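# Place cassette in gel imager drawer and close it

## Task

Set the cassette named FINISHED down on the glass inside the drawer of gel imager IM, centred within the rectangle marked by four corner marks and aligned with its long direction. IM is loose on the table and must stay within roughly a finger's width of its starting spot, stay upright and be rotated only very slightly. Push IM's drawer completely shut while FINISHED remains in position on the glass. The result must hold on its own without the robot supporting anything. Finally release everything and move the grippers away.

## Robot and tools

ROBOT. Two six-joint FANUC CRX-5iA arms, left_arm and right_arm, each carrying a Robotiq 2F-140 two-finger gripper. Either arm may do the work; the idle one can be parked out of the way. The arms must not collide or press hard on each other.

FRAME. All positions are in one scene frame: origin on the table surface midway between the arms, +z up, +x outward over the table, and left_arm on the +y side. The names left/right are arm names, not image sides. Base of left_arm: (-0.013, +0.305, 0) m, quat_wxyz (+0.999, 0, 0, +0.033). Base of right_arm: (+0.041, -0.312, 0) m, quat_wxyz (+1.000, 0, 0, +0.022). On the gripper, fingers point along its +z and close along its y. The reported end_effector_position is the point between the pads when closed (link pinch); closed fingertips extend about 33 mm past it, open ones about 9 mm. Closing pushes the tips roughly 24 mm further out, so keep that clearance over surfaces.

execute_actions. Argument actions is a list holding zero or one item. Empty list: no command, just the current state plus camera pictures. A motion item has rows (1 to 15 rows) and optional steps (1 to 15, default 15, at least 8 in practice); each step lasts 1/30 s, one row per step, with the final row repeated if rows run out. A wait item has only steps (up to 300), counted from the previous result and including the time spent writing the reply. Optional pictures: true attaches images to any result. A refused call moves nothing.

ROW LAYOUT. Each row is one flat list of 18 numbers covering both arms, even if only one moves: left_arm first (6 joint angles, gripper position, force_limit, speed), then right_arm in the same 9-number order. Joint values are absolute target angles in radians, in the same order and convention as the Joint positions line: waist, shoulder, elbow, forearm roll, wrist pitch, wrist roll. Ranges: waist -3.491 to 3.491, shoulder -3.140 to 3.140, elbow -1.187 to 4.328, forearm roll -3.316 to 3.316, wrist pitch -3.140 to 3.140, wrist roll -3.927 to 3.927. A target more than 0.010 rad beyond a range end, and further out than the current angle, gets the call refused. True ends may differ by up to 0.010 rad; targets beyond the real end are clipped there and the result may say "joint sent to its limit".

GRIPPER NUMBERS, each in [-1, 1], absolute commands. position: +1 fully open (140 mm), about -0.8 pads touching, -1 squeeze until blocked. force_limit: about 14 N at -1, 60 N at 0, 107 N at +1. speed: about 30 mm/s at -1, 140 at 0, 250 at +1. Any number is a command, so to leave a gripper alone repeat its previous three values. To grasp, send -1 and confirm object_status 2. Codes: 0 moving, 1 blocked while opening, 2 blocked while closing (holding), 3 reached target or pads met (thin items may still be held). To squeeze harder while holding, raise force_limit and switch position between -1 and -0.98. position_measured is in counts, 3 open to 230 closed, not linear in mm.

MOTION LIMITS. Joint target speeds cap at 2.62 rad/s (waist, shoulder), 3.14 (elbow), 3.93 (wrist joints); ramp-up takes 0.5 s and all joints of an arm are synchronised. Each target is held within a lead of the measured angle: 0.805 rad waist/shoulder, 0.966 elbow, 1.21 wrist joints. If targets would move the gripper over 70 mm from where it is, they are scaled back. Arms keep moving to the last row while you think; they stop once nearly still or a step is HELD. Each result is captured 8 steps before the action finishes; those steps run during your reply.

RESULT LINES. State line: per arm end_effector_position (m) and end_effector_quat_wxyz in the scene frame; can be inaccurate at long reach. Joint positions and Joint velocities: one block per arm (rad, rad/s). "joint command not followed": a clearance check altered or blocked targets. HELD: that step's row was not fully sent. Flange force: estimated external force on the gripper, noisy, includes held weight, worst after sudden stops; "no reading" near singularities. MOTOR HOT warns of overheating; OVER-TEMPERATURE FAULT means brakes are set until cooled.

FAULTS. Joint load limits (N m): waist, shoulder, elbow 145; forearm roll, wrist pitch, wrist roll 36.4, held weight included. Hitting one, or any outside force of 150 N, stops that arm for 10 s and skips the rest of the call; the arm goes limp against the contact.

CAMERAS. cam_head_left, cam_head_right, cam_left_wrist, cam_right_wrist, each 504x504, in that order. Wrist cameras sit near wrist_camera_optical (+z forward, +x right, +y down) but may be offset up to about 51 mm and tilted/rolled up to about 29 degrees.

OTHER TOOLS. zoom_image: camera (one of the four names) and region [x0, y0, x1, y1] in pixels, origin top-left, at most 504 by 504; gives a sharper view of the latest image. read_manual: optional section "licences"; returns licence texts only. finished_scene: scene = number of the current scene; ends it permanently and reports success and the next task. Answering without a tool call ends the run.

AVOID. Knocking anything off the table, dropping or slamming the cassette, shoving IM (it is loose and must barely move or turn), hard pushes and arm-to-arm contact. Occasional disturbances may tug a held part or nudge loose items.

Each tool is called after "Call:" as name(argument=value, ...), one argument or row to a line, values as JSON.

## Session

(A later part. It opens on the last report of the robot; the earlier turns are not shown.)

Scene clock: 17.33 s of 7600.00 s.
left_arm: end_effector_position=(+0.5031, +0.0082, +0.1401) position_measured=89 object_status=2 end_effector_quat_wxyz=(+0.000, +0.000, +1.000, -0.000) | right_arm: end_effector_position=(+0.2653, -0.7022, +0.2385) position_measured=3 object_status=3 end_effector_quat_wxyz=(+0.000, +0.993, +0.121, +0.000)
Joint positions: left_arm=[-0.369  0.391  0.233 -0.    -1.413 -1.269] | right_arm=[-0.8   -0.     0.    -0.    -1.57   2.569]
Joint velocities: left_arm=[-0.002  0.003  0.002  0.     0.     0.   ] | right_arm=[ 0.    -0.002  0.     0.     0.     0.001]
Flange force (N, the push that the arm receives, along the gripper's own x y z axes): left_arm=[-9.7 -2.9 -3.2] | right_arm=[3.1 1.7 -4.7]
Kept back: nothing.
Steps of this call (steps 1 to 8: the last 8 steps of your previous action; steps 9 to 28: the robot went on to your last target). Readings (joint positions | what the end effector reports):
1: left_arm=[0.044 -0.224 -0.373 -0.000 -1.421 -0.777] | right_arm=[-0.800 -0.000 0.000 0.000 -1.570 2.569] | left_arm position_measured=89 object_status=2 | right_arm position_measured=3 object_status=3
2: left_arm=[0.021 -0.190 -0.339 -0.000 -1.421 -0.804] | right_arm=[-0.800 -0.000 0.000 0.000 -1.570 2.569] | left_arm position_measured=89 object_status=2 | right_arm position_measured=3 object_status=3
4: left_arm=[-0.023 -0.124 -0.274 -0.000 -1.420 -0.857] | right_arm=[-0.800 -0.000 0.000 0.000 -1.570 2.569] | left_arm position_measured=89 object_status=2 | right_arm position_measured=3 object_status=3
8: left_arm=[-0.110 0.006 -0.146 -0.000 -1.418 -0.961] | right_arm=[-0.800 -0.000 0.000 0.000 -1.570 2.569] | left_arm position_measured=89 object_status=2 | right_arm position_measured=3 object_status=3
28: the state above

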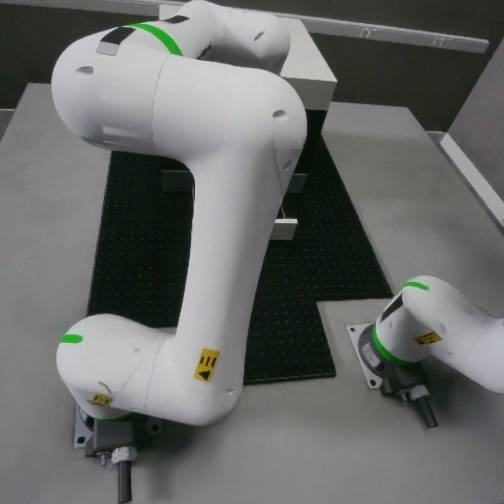

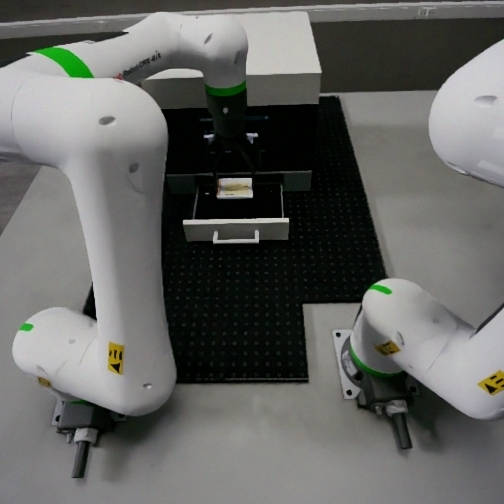

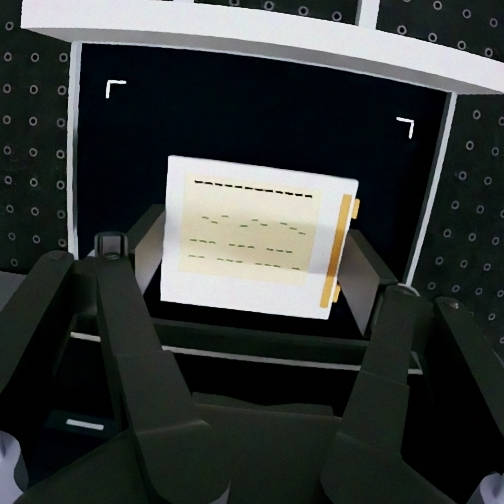

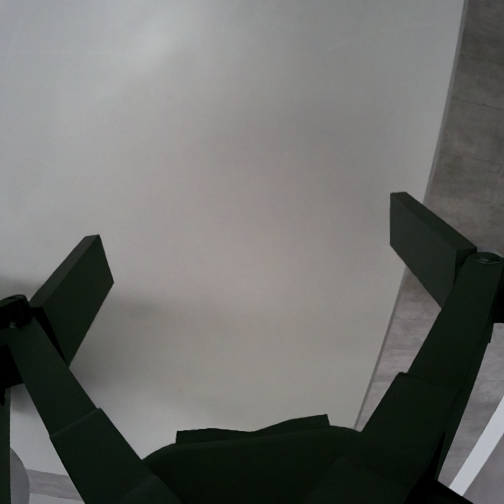

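Call:
execute_actions(
  actions=[
    {"rows": [[-0.37994,0.40960,0.13986,0,-1.30106,-1.25736,-0.98,0.3,-0.7,-0.8,0,0,0,-1.57,2.569,1,0,0]], "steps": 10},
  ],
)

Call:
execute_actions(
  actions=[
    {"steps": 10},
  ],
  pictures=true,
)

Call:
zoom_image(
  camera="cam_left_wrist",
  region=[40, 20, 200, 180],
)

Call:
zoom_image(
  camera="cam_left_wrist",
  region=[340, 60, 500, 220],
)

Scene clock: 18.90 s of 7600.00 s.
left_arm: end_effector_position=(+0.5032, +0.0079, +0.1388) position_measured=89 object_status=2 end_effector_quat_wxyz=(+0.000, +0.000, +1.000, -0.000) | right_arm: end_effector_position=(+0.2653, -0.7022, +0.2385) position_measured=3 object_status=3 end_effector_quat_wxyz=(+0.000, +0.993, +0.121, +0.000)
Joint positions: left_arm=[-0.369  0.392  0.231  0.    -1.41  -1.269] | right_arm=[-0.8   -0.    -0.     0.    -1.57   2.569]
Joint velocities: left_arm=[-0.018  0.018 -0.154  0.004  0.198 -0.   ] | right_arm=[ 0.    -0.001 -0.     0.    -0.     0.   ]
Flange force (N, the push that the arm receives, along the gripper's own x y z axes): left_arm=[-8.6 -1.9 -14.0] | right_arm=[2.7 0.0 -4.9]
Steps of this call (steps 1 to 30: the robot went on to your last target; steps 31 to 45: nothing new was sent; steps 46 to 47: the first 2 steps of this action). Readings (joint positions | what the end effector reports):
46: left_arm=[-0.369 0.391 0.234 -0.000 -1.413 -1.269] | right_arm=[-0.800 -0.000 0.000 0.000 -1.570 2.569] | left_arm position_measured=89 object_status=2 | right_arm position_measured=3 object_status=3
47: the state above

Scene clock: 19.23 s of 7600.00 s.
left_arm: end_effector_position=(+0.4966, +0.0033, +0.0900) position_measured=89 object_status=2 end_effector_quat_wxyz=(+0.000, +0.000, +1.000, -0.000) | right_arm: end_effector_position=(+0.2653, -0.7022, +0.2385) position_measured=3 object_status=3 end_effector_quat_wxyz=(+0.000, +0.993, +0.121, +0.000)
Joint positions: left_arm=[-0.38   0.41   0.14   0.    -1.301 -1.257] | right_arm=[-0.8   -0.     0.     0.    -1.57   2.569]
Joint velocities: left_arm=[-0.001 -0.    -0.003 -0.    -0.     0.001] | right_arm=[-0.     0.001  0.     0.    -0.    -0.001]
Flange force (N, the push that the arm receives, along the gripper's own x y z axes): left_arm=[-8.8 -3.5 -2.3] | right_arm=[2.8 1.4 -5.8]
Kept back: nothing.
Steps of this call (steps 1 to 8: the last 8 steps of your previous action; steps 9 to 10: the robot went on to your last target). Readings (joint positions | what the end effector reports):
1: left_arm=[-0.370 0.393 0.222 0.000 -1.399 -1.268] | right_arm=[-0.800 -0.000 -0.000 0.000 -1.570 2.569] | left_arm position_measured=89 object_status=2 | right_arm position_measured=3 object_status=3
2: left_arm=[-0.372 0.396 0.206 0.000 -1.380 -1.266] | right_arm=[-0.800 -0.000 0.000 0.000 -1.570 2.569] | left_arm position_measured=89 object_status=2 | right_arm position_measured=3 object_status=3
4: left_arm=[-0.377 0.406 0.163 0.000 -1.329 -1.260] | right_arm=[-0.800 -0.000 0.000 -0.000 -1.570 2.569] | left_arm position_measured=89 object_status=2 | right_arm position_measured=3 object_status=3
8: left_arm=[-0.380 0.410 0.140 0.000 -1.301 -1.257] | right_arm=[-0.800 -0.000 0.000 -0.000 -1.570 2.569] | left_arm position_measured=89 object_status=2 | right_arm position_measured=3 object_status=3
10: the state above

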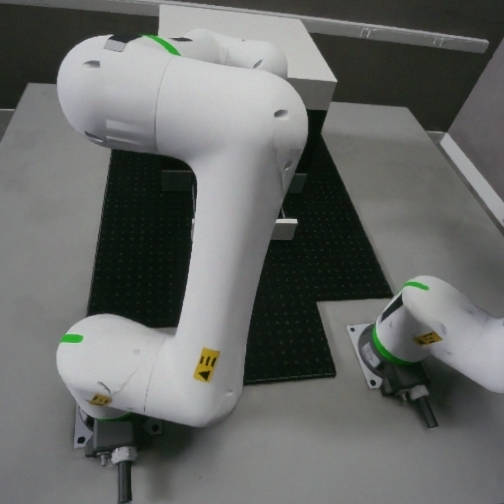

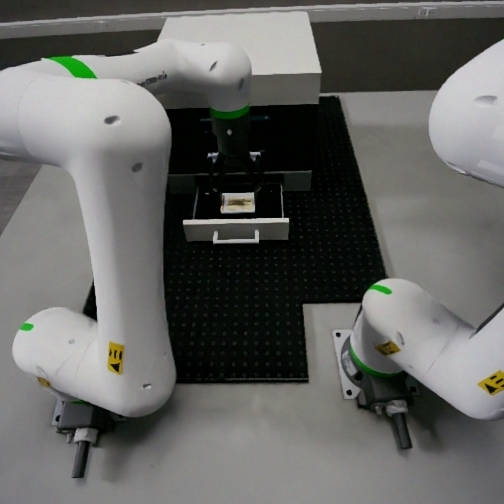

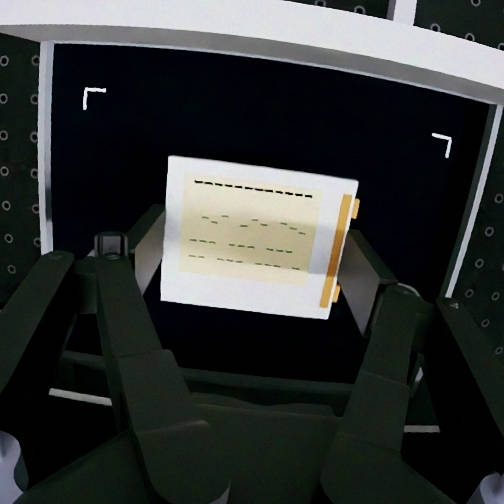

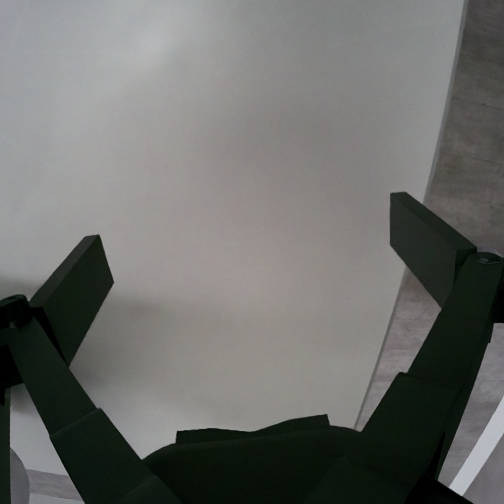

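Region (40, 20, 200, 180) of cam_left_wrist's 504x504 image, scaled by 3.150, with more detail than that image has.

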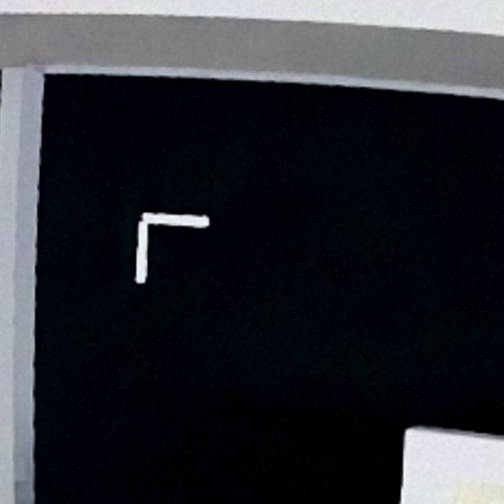

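Region (340, 60, 500, 220) of cam_left_wrist's 504x504 image, scaled by 3.150, with more detail than that image has.

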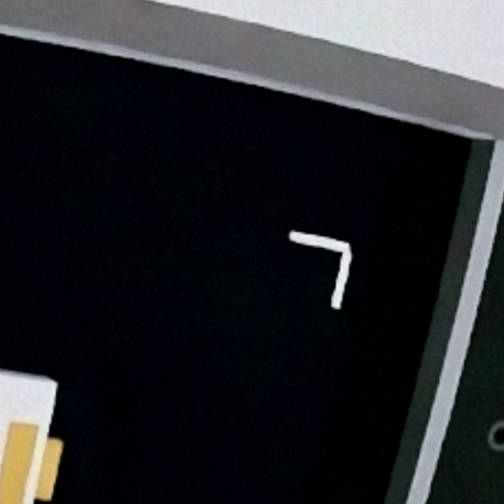

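Call:
execute_actions(
  actions=[
    {"rows": [[-0.37814,0.41904,0.11793,0,-1.26969,-1.25916,-0.98,0.3,-0.7,-0.8,0,0,0,-1.57,2.569,1,0,0]], "steps": 15},
  ],
)

Scene clock: 22.23 s of 7600.00 s.
left_arm: end_effector_position=(+0.4967, +0.0044, +0.0753) position_measured=89 object_status=2 end_effector_quat_wxyz=(-0.000, +0.000, +1.000, +0.000) | right_arm: end_effector_position=(+0.2653, -0.7022, +0.2385) position_measured=3 object_status=3 end_effector_quat_wxyz=(+0.000, +0.993, +0.121, +0.000)
Joint positions: left_arm=[-0.378  0.419  0.118 -0.    -1.27  -1.259] | right_arm=[-0.8   -0.     0.    -0.    -1.57   2.569]
Joint velocities: left_arm=[ 0.002 -0.    -0.     0.     0.001 -0.002] | right_arm=[ 0.     0.    -0.001 -0.     0.     0.   ]
Flange force (N, the push that the arm receives, along the gripper's own x y z axes): left_arm=[-8.1 -3.5 -0.5] | right_arm=[3.4 0.2 -5.6]
Steps of this call (steps 1 to 30: the robot went on to your last target; steps 31 to 83: nothing new was sent; steps 84 to 90: the first 7 steps of this action). Readings (joint positions | what the end effector reports):
84: left_arm=[-0.380 0.410 0.140 -0.000 -1.301 -1.257] | right_arm=[-0.800 -0.000 0.000 0.000 -1.570 2.569] | left_arm position_measured=89 object_status=2 | right_arm position_measured=3 object_status=3
85: left_arm=[-0.380 0.410 0.138 0.000 -1.298 -1.257] | right_arm=[-0.800 -0.000 0.000 0.000 -1.570 2.569] | left_arm position_measured=89 object_status=2 | right_arm position_measured=3 object_status=3
87: left_arm=[-0.379 0.417 0.121 -0.000 -1.275 -1.258] | right_arm=[-0.800 0.000 0.000 0.000 -1.570 2.569] | left_arm position_measured=89 object_status=2 | right_arm position_measured=3 object_status=3
90: the state above

Call:
execute_actions(
  actions=[
    {"rows": [[-0.37814,0.41977,0.11653,0,-1.26755,-1.25916,-0.98,0.3,-0.7,-0.8,0,0,0,-1.57,2.569,1,0,0]], "steps": 12},
  ],
)

Scene clock: 22.63 s of 7600.00 s.
left_arm: end_effector_position=(+0.4969, +0.0043, +0.0747) position_measured=89 object_status=2 end_effector_quat_wxyz=(+0.000, +0.000, +1.000, -0.000) | right_arm: end_effector_position=(+0.2653, -0.7022, +0.2385) position_measured=3 object_status=3 end_effector_quat_wxyz=(+0.000, +0.993, +0.121, +0.000)
Joint positions: left_arm=[-0.378  0.42   0.117  0.    -1.268 -1.259] | right_arm=[-0.8   -0.     0.     0.    -1.57   2.569]
Joint velocities: left_arm=[-0.     0.    -0.001 -0.     0.    -0.   ] | right_arm=[ 0.     0.001 -0.     0.     0.    -0.   ]
Flange force (N, the push that the arm receives, along the gripper's own x y z axes): left_arm=[-10.0 -2.6 2.0] | right_arm=[4.0 -0.1 -4.5]
Steps of this call (steps 1 to 8: the last 8 steps of your previous action; steps 9 to 12: the first 4 steps of this action). Readings (joint positions | what the end effector reports):
9: left_arm=[-0.378 0.419 0.118 -0.000 -1.270 -1.259] | right_arm=[-0.800 -0.000 -0.000 0.000 -1.570 2.569] | left_arm position_measured=89 object_status=2 | right_arm position_measured=3 object_status=3
10: left_arm=[-0.378 0.419 0.117 0.000 -1.268 -1.259] | right_arm=[-0.800 -0.000 0.000 0.000 -1.570 2.569] | left_arm position_measured=89 object_status=2 | right_arm position_measured=3 object_status=3
12: the state above

Call:
execute_actions(
  actions=[
    {"rows": [[-0.37814,0.42051,0.11512,0,-1.26541,-1.25916,-0.98,0.3,-0.7,-0.8,0,0,0,-1.57,2.569,1,0,0]], "steps": 12},
  ],
)

Scene clock: 23.03 s of 7600.00 s.
left_arm: end_effector_position=(+0.4968, +0.0044, +0.0734) position_measured=89 object_status=2 end_effector_quat_wxyz=(-0.000, +0.000, +1.000, +0.000) | right_arm: end_effector_position=(+0.2653, -0.7022, +0.2385) position_measured=3 object_status=3 end_effector_quat_wxyz=(+0.000, +0.993, +0.121, +0.000)
Joint positions: left_arm=[-0.378  0.421  0.115  0.    -1.265 -1.259] | right_arm=[-0.8   -0.     0.    -0.    -1.57   2.569]
Joint velocities: left_arm=[-0.     0.001  0.     0.     0.001  0.   ] | right_arm=[ 0.    -0.001  0.    -0.    -0.    -0.001]
Flange force (N, the push that the arm receives, along the gripper's own x y z axes): left_arm=[-10.5 -4.2 0.2] | right_arm=[4.1 3.7 -6.8]
Steps of this call (steps 1 to 8: the last 8 steps of your previous action; steps 9 to 12: the first 4 steps of this action). Readings (joint positions | what the end effector reports):
9: left_arm=[-0.378 0.420 0.117 0.000 -1.268 -1.259] | right_arm=[-0.800 -0.000 0.000 -0.000 -1.570 2.569] | left_arm position_measured=89 object_status=2 | right_arm position_measured=3 object_status=3
10: left_arm=[-0.378 0.420 0.116 0.000 -1.266 -1.259] | right_arm=[-0.800 -0.000 0.000 0.000 -1.570 2.569] | left_arm position_measured=89 object_status=2 | right_arm position_measured=3 object_status=3
12: the state above

Call:
execute_actions(
  actions=[
    {"rows": [[-0.37814,0.42103,0.11414,0,-1.26391,-1.25916,-0.98,0.3,-0.7,-0.8,0,0,0,-1.57,2.569,1,0,0]], "steps": 12},
  ],
)

Scene clock: 23.43 s of 7600.00 s.
left_arm: end_effector_position=(+0.4969, +0.0044, +0.0729) position_measured=89 object_status=2 end_effector_quat_wxyz=(+0.000, +0.000, +1.000, -0.000) | right_arm: end_effector_position=(+0.2653, -0.7022, +0.2385) position_measured=3 object_status=3 end_effector_quat_wxyz=(+0.000, +0.993, +0.121, +0.000)
Joint positions: left_arm=[-0.378  0.421  0.114  0.    -1.264 -1.259] | right_arm=[-0.8   -0.     0.     0.    -1.57   2.569]
Joint velocities: left_arm=[-0.     0.    -0.002  0.     0.001 -0.   ] | right_arm=[-0. -0. -0. -0.  0. -0.]
Flange force (N, the push that the arm receives, along the gripper's own x y z axes): left_arm=[-8.9 -2.8 0.4] | right_arm=[3.6 1.6 -4.4]
Steps of this call (steps 1 to 8: the last 8 steps of your previous action; steps 9 to 12: the first 4 steps of this action). Readings (joint positions | what the end effector reports):
9: left_arm=[-0.378 0.421 0.115 0.000 -1.265 -1.259] | right_arm=[-0.800 -0.000 0.000 0.000 -1.570 2.569] | left_arm position_measured=89 object_status=2 | right_arm position_measured=3 object_status=3
10: left_arm=[-0.378 0.421 0.115 0.000 -1.264 -1.259] | right_arm=[-0.800 -0.000 0.000 0.000 -1.570 2.569] | left_arm position_measured=89 object_status=2 | right_arm position_measured=3 object_status=3
12: the state above

Call:
execute_actions(
  actions=[
    {"rows": [[-0.37814,0.42155,0.11316,0,-1.26241,-1.25916,-0.98,0.3,-0.7,-0.8,0,0,0,-1.57,2.569,1,0,0]], "steps": 13},
  ],
)

Scene clock: 23.97 s of 7600.00 s.
left_arm: end_effector_position=(+0.4968, +0.0044, +0.0720) position_measured=89 object_status=2 end_effector_quat_wxyz=(-0.000, +0.000, +1.000, +0.000) | right_arm: end_effector_position=(+0.2653, -0.7022, +0.2385) position_measured=3 object_status=3 end_effector_quat_wxyz=(+0.000, +0.993, +0.121, +0.000)
Joint positions: left_arm=[-0.378  0.422  0.113  0.    -1.262 -1.259] | right_arm=[-0.8   -0.     0.     0.    -1.57   2.569]
Joint velocities: left_arm=[ 0.001  0.002 -0.001  0.    -0.001  0.001] | right_arm=[ 0.     0.001  0.     0.     0.    -0.001]
Flange force (N, the push that the arm receives, along the gripper's own x y z axes): left_arm=[-8.8 -2.5 -0.5] | right_arm=[4.3 2.3 -6.0]
Steps of this call (steps 1 to 8: the last 8 steps of your previous action; steps 9 to 11: the robot went on to your last target; steps 12 to 16: the first 5 steps of this action). Readings (joint positions | what the end effector reports):
12: left_arm=[-0.378 0.421 0.114 0.000 -1.264 -1.259] | right_arm=[-0.800 -0.000 0.000 0.000 -1.570 2.569] | left_arm position_measured=89 object_status=2 | right_arm position_measured=3 object_status=3
13: left_arm=[-0.378 0.421 0.114 0.000 -1.263 -1.259] | right_arm=[-0.800 -0.000 0.000 0.000 -1.570 2.569] | left_arm position_measured=89 object_status=2 | right_arm position_measured=3 object_status=3
15: left_arm=[-0.378 0.422 0.113 0.000 -1.262 -1.259] | right_arm=[-0.800 -0.000 0.000 0.000 -1.570 2.569] | left_arm position_measured=89 object_status=2 | right_arm position_measured=3 object_status=3
16: the state above

Call:
execute_actions(
  actions=[
    {"rows": [[-0.37814,0.42207,0.11218,0,-1.26091,-1.25916,-0.98,0.3,-0.7,-0.8,0,0,0,-1.57,2.569,1,0,0]], "steps": 13},
  ],
)

Scene clock: 24.40 s of 7600.00 s.
left_arm: end_effector_position=(+0.4969, +0.0044, +0.0714) position_measured=89 object_status=2 end_effector_quat_wxyz=(+0.000, +0.000, +1.000, -0.000) | right_arm: end_effector_position=(+0.2653, -0.7022, +0.2385) position_measured=3 object_status=3 end_effector_quat_wxyz=(+0.000, +0.993, +0.121, +0.000)
Joint positions: left_arm=[-0.378  0.422  0.112  0.    -1.261 -1.259] | right_arm=[-0.8   -0.     0.     0.    -1.57   2.569]
Joint velocities: left_arm=[-0.     0.001  0.     0.     0.001  0.   ] | right_arm=[ 0. -0.  0.  0.  0.  0.]
Flange force (N, the push that the arm receives, along the gripper's own x y z axes): left_arm=[-7.3 -1.1 -1.7] | right_arm=[3.4 0.6 -5.3]
Steps of this call (steps 1 to 8: the last 8 steps of your previous action; steps 9 to 13: the first 5 steps of this action). Readings (joint positions | what the end effector reports):
9: left_arm=[-0.378 0.422 0.113 0.000 -1.262 -1.259] | right_arm=[-0.800 -0.000 0.000 -0.000 -1.570 2.569] | left_arm position_measured=89 object_status=2 | right_arm position_measured=3 object_status=3
10: left_arm=[-0.378 0.422 0.113 0.000 -1.261 -1.259] | right_arm=[-0.800 -0.000 0.000 0.000 -1.570 2.569] | left_arm position_measured=89 object_status=2 | right_arm position_measured=3 object_status=3
12: left_arm=[-0.378 0.422 0.112 0.000 -1.261 -1.259] | right_arm=[-0.800 -0.000 0.000 -0.000 -1.570 2.569] | left_arm position_measured=89 object_status=2 | right_arm position_measured=3 object_status=3
13: the state above

Call:
execute_actions(
  actions=[
    {"rows": [[-0.37814,0.42259,0.11120,0,-1.25941,-1.25916,-0.98,0.3,-0.7,-0.8,0,0,0,-1.57,2.569,1,0,0]], "steps": 13},
  ],
)

Scene clock: 24.83 s of 7600.00 s.
left_arm: end_effector_position=(+0.4969, +0.0044, +0.0707) position_measured=89 object_status=2 end_effector_quat_wxyz=(+0.000, +0.000, +1.000, -0.000) | right_arm: end_effector_position=(+0.2653, -0.7022, +0.2385) position_measured=3 object_status=3 end_effector_quat_wxyz=(+0.000, +0.993, +0.121, +0.000)
Joint positions: left_arm=[-0.378  0.423  0.111  0.    -1.259 -1.259] | right_arm=[-0.8    0.     0.     0.    -1.57   2.569]
Joint velocities: left_arm=[-0.    -0.001  0.     0.     0.001  0.001] | right_arm=[ 0.    -0.001  0.     0.     0.     0.   ]
Flange force (N, the push that the arm receives, along the gripper's own x y z axes): left_arm=[-7.0 -1.3 -8.5] | right_arm=[4.0 0.2 -5.6]
Steps of this call (steps 1 to 8: the last 8 steps of your previous action; steps 9 to 13: the first 5 steps of this action). Readings (joint positions | what the end effector reports):
9: left_arm=[-0.378 0.422 0.112 0.000 -1.261 -1.259] | right_arm=[-0.800 -0.000 0.000 0.000 -1.570 2.569] | left_arm position_measured=89 object_status=2 | right_arm position_measured=3 object_status=3
10: left_arm=[-0.378 0.422 0.112 0.000 -1.260 -1.259] | right_arm=[-0.800 -0.000 0.000 0.000 -1.570 2.569] | left_arm position_measured=89 object_status=2 | right_arm position_measured=3 object_status=3
12: left_arm=[-0.378 0.423 0.111 0.000 -1.259 -1.259] | right_arm=[-0.800 -0.000 -0.000 0.000 -1.570 2.569] | left_arm position_measured=89 object_status=2 | right_arm position_measured=3 object_status=3
13: the state above

Call:
execute_actions(
  actions=[
    {"rows": [[-0.37814,0.42240,0.11155,0,-1.25995,-1.25916,0.65,0,-0.5,-0.8,0,0,0,-1.57,2.569,1,0,0]], "steps": 11},
  ],
)

Call:
execute_actions(
  actions=[
    {"rows": [[-0.37814,0.36794,0.36548,0,-1.56833,-1.25916,1,0,0,-0.8,0,0,0,-1.57,2.569,1,0,0]], "steps": 15},
  ],
)

Call:
execute_actions(
  actions=[
    {"steps": 11},
  ],
  pictures=true,
)

Call:
zoom_image(
  camera="cam_left_wrist",
  region=[100, 60, 410, 320],
)

Scene clock: 25.43 s of 7600.00 s.
left_arm: end_effector_position=(+0.4968, +0.0044, +0.0707) position_measured=83 object_status=0 end_effector_quat_wxyz=(-0.000, +0.000, +1.000, -0.000) | right_arm: end_effector_position=(+0.2653, -0.7022, +0.2385) position_measured=3 object_status=3 end_effector_quat_wxyz=(+0.000, +0.993, +0.121, +0.000)
Joint positions: left_arm=[-0.378  0.423  0.111  0.    -1.259 -1.259] | right_arm=[-0.8   -0.     0.     0.    -1.57   2.569]
Joint velocities: left_arm=[-0.001  0.     0.001 -0.    -0.    -0.   ] | right_arm=[ 0.     0.001  0.    -0.    -0.     0.   ]
Flange force (N, the push that the arm receives, along the gripper's own x y z axes): left_arm=[-12.3 -3.9 3.3] | right_arm=[3.5 1.3 -4.5]
Steps of this call (steps 1 to 8: the last 8 steps of your previous action; steps 9 to 15: the robot went on to your last target; steps 16 to 18: the first 3 steps of this action). Readings (joint positions | what the end effector reports):
16: left_arm=[-0.378 0.423 0.111 0.000 -1.259 -1.259] | right_arm=[-0.800 -0.000 -0.000 0.000 -1.570 2.569] | left_arm position_measured=89 object_status=0 | right_arm position_measured=3 object_status=3
17: left_arm=[-0.378 0.423 0.111 0.000 -1.259 -1.259] | right_arm=[-0.800 -0.000 0.000 0.000 -1.570 2.569] | left_arm position_measured=89 object_status=0 | right_arm position_measured=3 object_status=3
18: the state above

Scene clock: 25.93 s of 7600.00 s.
left_arm: end_effector_position=(+0.5018, +0.0028, +0.1305) position_measured=8 object_status=0 end_effector_quat_wxyz=(+0.000, +0.000, +1.000, -0.000) | right_arm: end_effector_position=(+0.2653, -0.7022, +0.2385) position_measured=3 object_status=3 end_effector_quat_wxyz=(+0.000, +0.993, +0.121, +0.000)
Joint positions: left_arm=[-0.378  0.399  0.221 -0.    -1.393 -1.259] | right_arm=[-0.8   -0.     0.     0.    -1.57   2.569]
Joint velocities: left_arm=[-0.002 -0.196  0.865  0.    -1.038 -0.   ] | right_arm=[-0.     0.    -0.    -0.     0.    -0.001]
Flange force (N, the push that the arm receives, along the gripper's own x y z axes): left_arm=[-6.9 -1.8 -10.0] | right_arm=[2.8 1.0 -4.5]
Steps of this call (steps 1 to 8: the last 8 steps of your previous action; steps 9 to 15: the first 7 steps of this action). Readings (joint positions | what the end effector reports):
9: left_arm=[-0.378 0.422 0.112 0.000 -1.260 -1.259] | right_arm=[-0.800 -0.000 0.000 0.000 -1.570 2.569] | left_arm position_measured=47 object_status=0 | right_arm position_measured=3 object_status=3
10: left_arm=[-0.378 0.422 0.114 0.000 -1.263 -1.259] | right_arm=[-0.800 -0.000 0.000 0.000 -1.570 2.569] | left_arm position_measured=45 object_status=0 | right_arm position_measured=3 object_status=3
12: left_arm=[-0.378 0.417 0.139 -0.000 -1.294 -1.259] | right_arm=[-0.800 -0.000 0.000 0.000 -1.570 2.569] | left_arm position_measured=30 object_status=0 | right_arm position_measured=3 object_status=3
15: the state above

Scene clock: 26.30 s of 7600.00 s.
left_arm: end_effector_position=(+0.4968, +0.0044, +0.2098) position_measured=3 object_status=3 end_effector_quat_wxyz=(-0.000, +0.000, +1.000, +0.000) | right_arm: end_effector_position=(+0.2653, -0.7022, +0.2385) position_measured=3 object_status=3 end_effector_quat_wxyz=(+0.000, +0.993, +0.121, +0.000)
Joint positions: left_arm=[-0.378  0.368  0.365 -0.    -1.568 -1.259] | right_arm=[-0.8   -0.     0.     0.    -1.57   2.569]
Joint velocities: left_arm=[-0.     0.     0.003  0.    -0.     0.001] | right_arm=[ 0.  0. -0. -0.  0. -0.]
Flange force (N, the push that the arm receives, along the gripper's own x y z axes): left_arm=[-7.4 0.2 -1.0] | right_arm=[3.6 2.6 -5.3]
Kept back: nothing.
Steps of this call (steps 1 to 8: the last 8 steps of your previous action; steps 9 to 11: the robot went on to your last target). Readings (joint positions | what the end effector reports):
1: left_arm=[-0.378 0.392 0.250 -0.000 -1.428 -1.259] | right_arm=[-0.800 -0.000 0.000 0.000 -1.570 2.569] | left_arm position_measured=3 object_status=0 | right_arm position_measured=3 object_status=3
2: left_arm=[-0.378 0.386 0.279 -0.000 -1.463 -1.259] | right_arm=[-0.800 -0.000 0.000 0.000 -1.570 2.569] | left_arm position_measured=3 object_status=0 | right_arm position_measured=3 object_status=3
4: left_arm=[-0.378 0.375 0.331 -0.000 -1.526 -1.259] | right_arm=[-0.800 -0.000 -0.000 0.000 -1.570 2.569] | left_arm position_measured=3 object_status=0 | right_arm position_measured=3 object_status=3
8: left_arm=[-0.378 0.368 0.365 -0.000 -1.568 -1.259] | right_arm=[-0.800 -0.000 -0.000 0.000 -1.570 2.569] | left_arm position_measured=3 object_status=3 | right_arm position_measured=3 object_status=3
11: the state above

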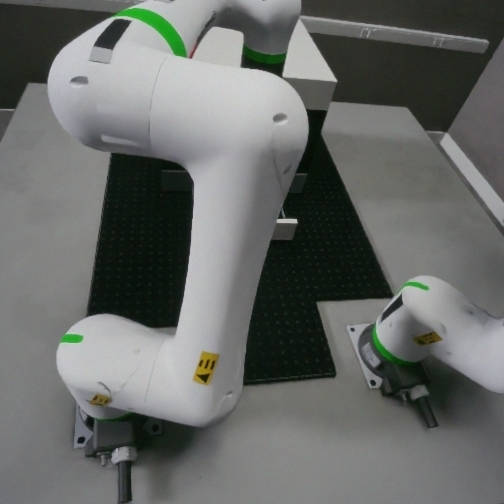

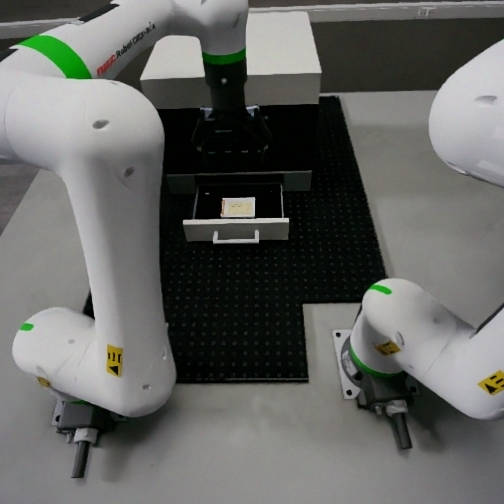

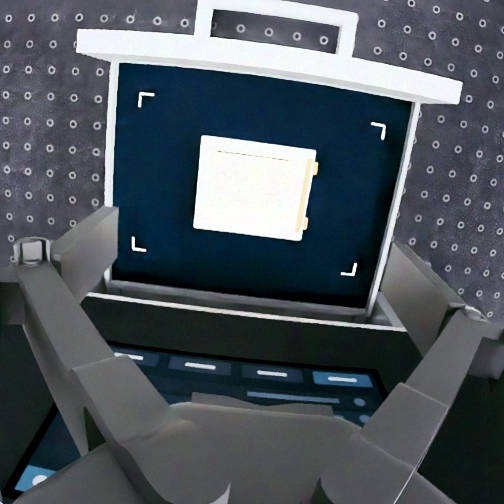

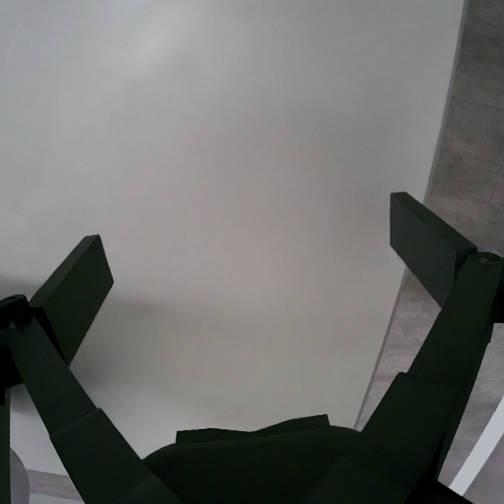

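Region (100, 60, 410, 320) of cam_left_wrist's 504x504 image, scaled by 1.626, with more detail than that image has; it fills the top 423 rows of this view, and the rest is white.

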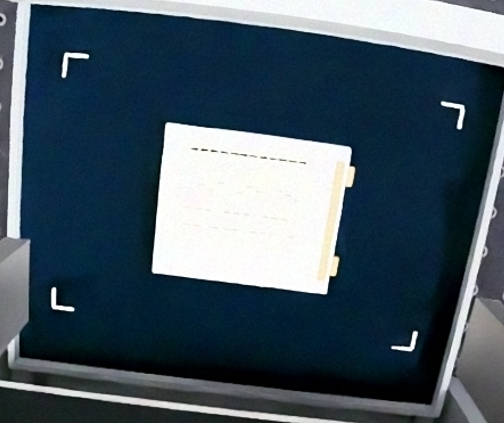

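Call:
zoom_image(
  camera="cam_left_wrist",
  region=[190, 0, 370, 110],
)

Call:
zoom_image(
  camera="cam_left_wrist",
  region=[190, 270, 310, 340],
)

Call:
zoom_image(
  camera="cam_head_right",
  region=[240, 150, 330, 220],
)

Region (190, 0, 370, 110) of cam_left_wrist's 504x504 image, scaled by 2.800, with more detail than that image has.

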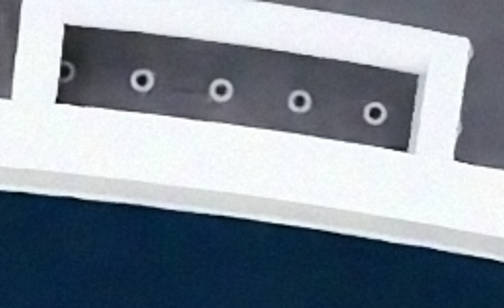

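Region (190, 270, 310, 340) of cam_left_wrist's 504x504 image, scaled by 4.200, with more detail than that image has; it fills the top 294 rows of this view, and the rest is white.

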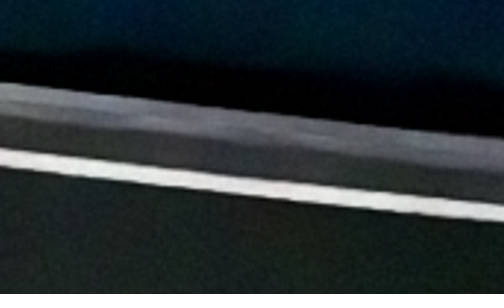

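Region (240, 150, 330, 220) of cam_head_right's 504x504 image, scaled by 5.600, with more detail than that image has.

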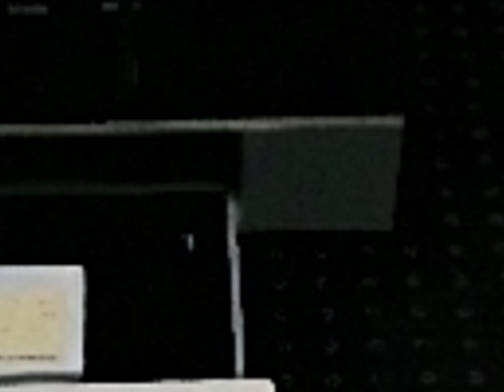

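Call:
execute_actions(
  actions=[
    {"rows": [[-0.52616,-0.31033,-0.55801,0,-0.97405,-1.08594,-1,0,1,-0.8,0,0,0,-1.57,2.569,1,0,0]], "steps": 15},
  ],
)

Call:
execute_actions(
  actions=[
    {"rows": [[-0.52616,-0.31033,-0.55801,0,-0.97405,-1.08594,-1,0,1,-0.8,0,0,0,-1.57,2.569,1,0,0]], "steps": 12},
  ],
)

Call:
execute_actions(
  actions=[
    {"rows": [[-0.52616,-0.24095,-0.67838,0,-0.78430,-1.08594,-1,0,1,-0.8,0,0,0,-1.57,2.569,1,0,0]], "steps": 10},
  ],
)

Call:
execute_actions(
  actions=[
    {"steps": 10},
  ],
  pictures=true,
)

Scene clock: 31.03 s of 7600.00 s.
left_arm: end_effector_position=(+0.4741, +0.0007, +0.2082) position_measured=74 object_status=0 end_effector_quat_wxyz=(+0.021, -0.001, +1.000, -0.007) | right_arm: end_effector_position=(+0.2653, -0.7022, +0.2385) position_measured=3 object_status=3 end_effector_quat_wxyz=(+0.000, +0.993, +0.121, +0.000)
Joint positions: left_arm=[-0.397  0.282  0.248  0.    -1.493 -1.237] | right_arm=[-0.8   -0.     0.     0.    -1.57   2.569]
Joint velocities: left_arm=[-0.191 -0.875 -1.188  0.     0.764  0.223] | right_arm=[ 0.     0.     0.     0.    -0.    -0.001]
Flange force (N, the push that the arm receives, along the gripper's own x y z axes): left_arm=[-32.5 -10.8 -3.2] | right_arm=[3.4 0.8 -5.0]
Steps of this call (steps 1 to 30: the robot went on to your last target; steps 31 to 90: nothing new was sent; then 1.50 s passed at rest; steps 91 to 97: the first 7 steps of this action). Readings (joint positions | what the end effector reports):
91: left_arm=[-0.378 0.368 0.365 0.000 -1.568 -1.259] | right_arm=[-0.800 -0.000 0.000 -0.000 -1.570 2.569] | left_arm position_measured=3 object_status=0 | right_arm position_measured=3 object_status=3
92: left_arm=[-0.378 0.366 0.363 0.000 -1.568 -1.259] | right_arm=[-0.800 -0.000 0.000 0.000 -1.570 2.569] | left_arm position_measured=7 object_status=0 | right_arm position_measured=3 object_status=3
94: left_arm=[-0.382 0.348 0.338 0.000 -1.551 -1.254] | right_arm=[-0.800 -0.000 0.000 -0.000 -1.570 2.569] | left_arm position_measured=34 object_status=0 | right_arm position_measured=3 object_status=3
97: the state above

Scene clock: 31.43 s of 7600.00 s.
left_arm: end_effector_position=(+0.3467, -0.0005, +0.1647) position_measured=233 object_status=0 end_effector_quat_wxyz=(+0.121, -0.009, +0.991, -0.057) | right_arm: end_effector_position=(+0.2653, -0.7022, +0.2385) position_measured=3 object_status=3 end_effector_quat_wxyz=(+0.000, +0.993, +0.121, +0.000)
Joint positions: left_arm=[-0.492 -0.154 -0.346  0.    -1.111 -1.126] | right_arm=[-0.8   -0.     0.     0.    -1.57   2.569]
Joint velocities: left_arm=[-0.224 -1.03  -1.398  0.     0.898  0.261] | right_arm=[ 0.    -0.001  0.     0.     0.     0.   ]
Flange force (N, the push that the arm receives, along the gripper's own x y z axes): left_arm=[-9.4 -3.2 -3.5] | right_arm=[3.8 2.0 -5.9]
Steps of this call (steps 1 to 8: the last 8 steps of your previous action; steps 9 to 12: the first 4 steps of this action). Readings (joint positions | what the end effector reports):
9: left_arm=[-0.469 -0.048 -0.201 0.000 -1.204 -1.153] | right_arm=[-0.800 -0.000 0.000 0.000 -1.570 2.569] | left_arm position_measured=196 object_status=0 | right_arm position_measured=3 object_status=3
10: left_arm=[-0.477 -0.084 -0.250 0.000 -1.173 -1.144] | right_arm=[-0.800 0.000 0.000 -0.000 -1.570 2.569] | left_arm position_measured=209 object_status=0 | right_arm position_measured=3 object_status=3
12: the state above

Scene clock: 31.77 s of 7600.00 s.
left_arm: end_effector_position=(+0.3004, +0.0051, +0.1340) position_measured=233 object_status=3 end_effector_quat_wxyz=(+0.155, -0.012, +0.985, -0.079) | right_arm: end_effector_position=(+0.2653, -0.7022, +0.2385) position_measured=3 object_status=3 end_effector_quat_wxyz=(+0.000, +0.993, +0.121, +0.000)
Joint positions: left_arm=[-0.526 -0.309 -0.56   0.    -0.971 -1.086] | right_arm=[-0.8    0.     0.     0.    -1.57   2.569]
Joint velocities: left_arm=[-0.002  0.063 -0.127  0.002  0.209  0.001] | right_arm=[-0.     0.001 -0.    -0.    -0.     0.   ]
Flange force (N, the push that the arm receives, along the gripper's own x y z axes): left_arm=[-9.2 -3.8 -13.9] | right_arm=[2.4 0.9 -4.7]
Steps of this call (steps 1 to 8: the last 8 steps of your previous action; steps 9 to 10: the first 2 steps of this action). Readings (joint positions | what the end effector reports):
9: left_arm=[-0.526 -0.310 -0.558 0.000 -0.974 -1.086] | right_arm=[-0.800 -0.000 0.000 -0.000 -1.570 2.569] | left_arm position_measured=233 object_status=3 | right_arm position_measured=3 object_status=3
10: the state above

Scene clock: 32.10 s of 7600.00 s.
left_arm: end_effector_position=(+0.3001, +0.0052, +0.0661) position_measured=233 object_status=3 end_effector_quat_wxyz=(+0.155, -0.012, +0.985, -0.079) | right_arm: end_effector_position=(+0.2653, -0.7022, +0.2385) position_measured=3 object_status=3 end_effector_quat_wxyz=(+0.000, +0.993, +0.121, +0.000)
Joint positions: left_arm=[-0.526 -0.241 -0.678  0.    -0.784 -1.086] | right_arm=[-0.8   -0.    -0.     0.    -1.57   2.569]
Joint velocities: left_arm=[-0.     0.001 -0.001 -0.     0.002 -0.001] | right_arm=[ 0.    -0.001  0.     0.    -0.     0.   ]
Flange force (N, the push that the arm receives, along the gripper's own x y z axes): left_arm=[-6.9 0.3 2.2] | right_arm=[3.4 1.3 -5.3]
Kept back: nothing.
Steps of this call (steps 1 to 8: the last 8 steps of your previous action; steps 9 to 10: the robot went on to your last target). Readings (joint positions | what the end effector reports):
1: left_arm=[-0.526 -0.305 -0.567 0.000 -0.959 -1.086] | right_arm=[-0.800 -0.000 -0.000 0.000 -1.570 2.569] | left_arm position_measured=233 object_status=3 | right_arm position_measured=3 object_status=3
2: left_arm=[-0.526 -0.298 -0.580 0.000 -0.939 -1.086] | right_arm=[-0.800 -0.000 0.000 0.000 -1.570 2.569] | left_arm position_measured=233 object_status=3 | right_arm position_measured=3 object_status=3
4: left_arm=[-0.526 -0.274 -0.621 0.000 -0.874 -1.086] | right_arm=[-0.800 -0.000 0.000 0.000 -1.570 2.569] | left_arm position_measured=233 object_status=3 | right_arm position_measured=3 object_status=3
8: left_arm=[-0.526 -0.242 -0.677 0.000 -0.787 -1.086] | right_arm=[-0.800 -0.000 0.000 0.000 -1.570 2.569] | left_arm position_measured=233 object_status=3 | right_arm position_measured=3 object_status=3
10: the state above

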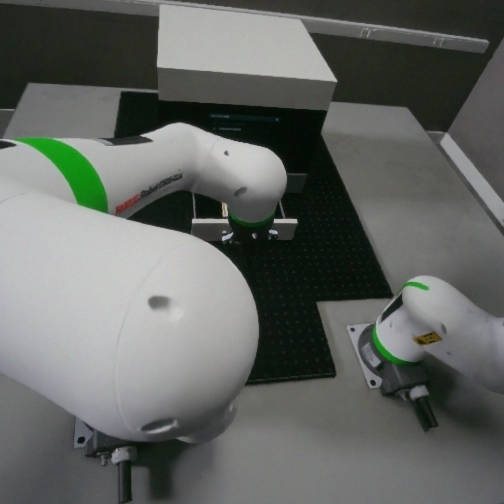

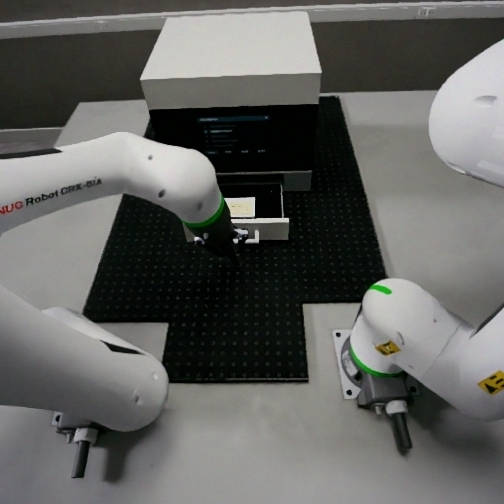

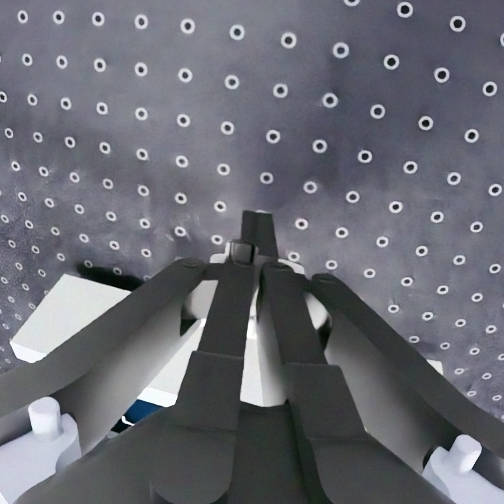

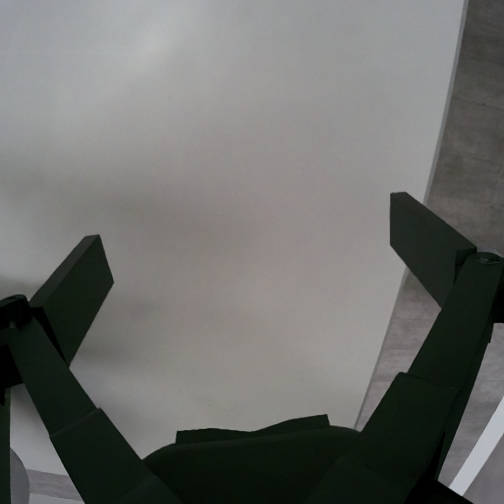

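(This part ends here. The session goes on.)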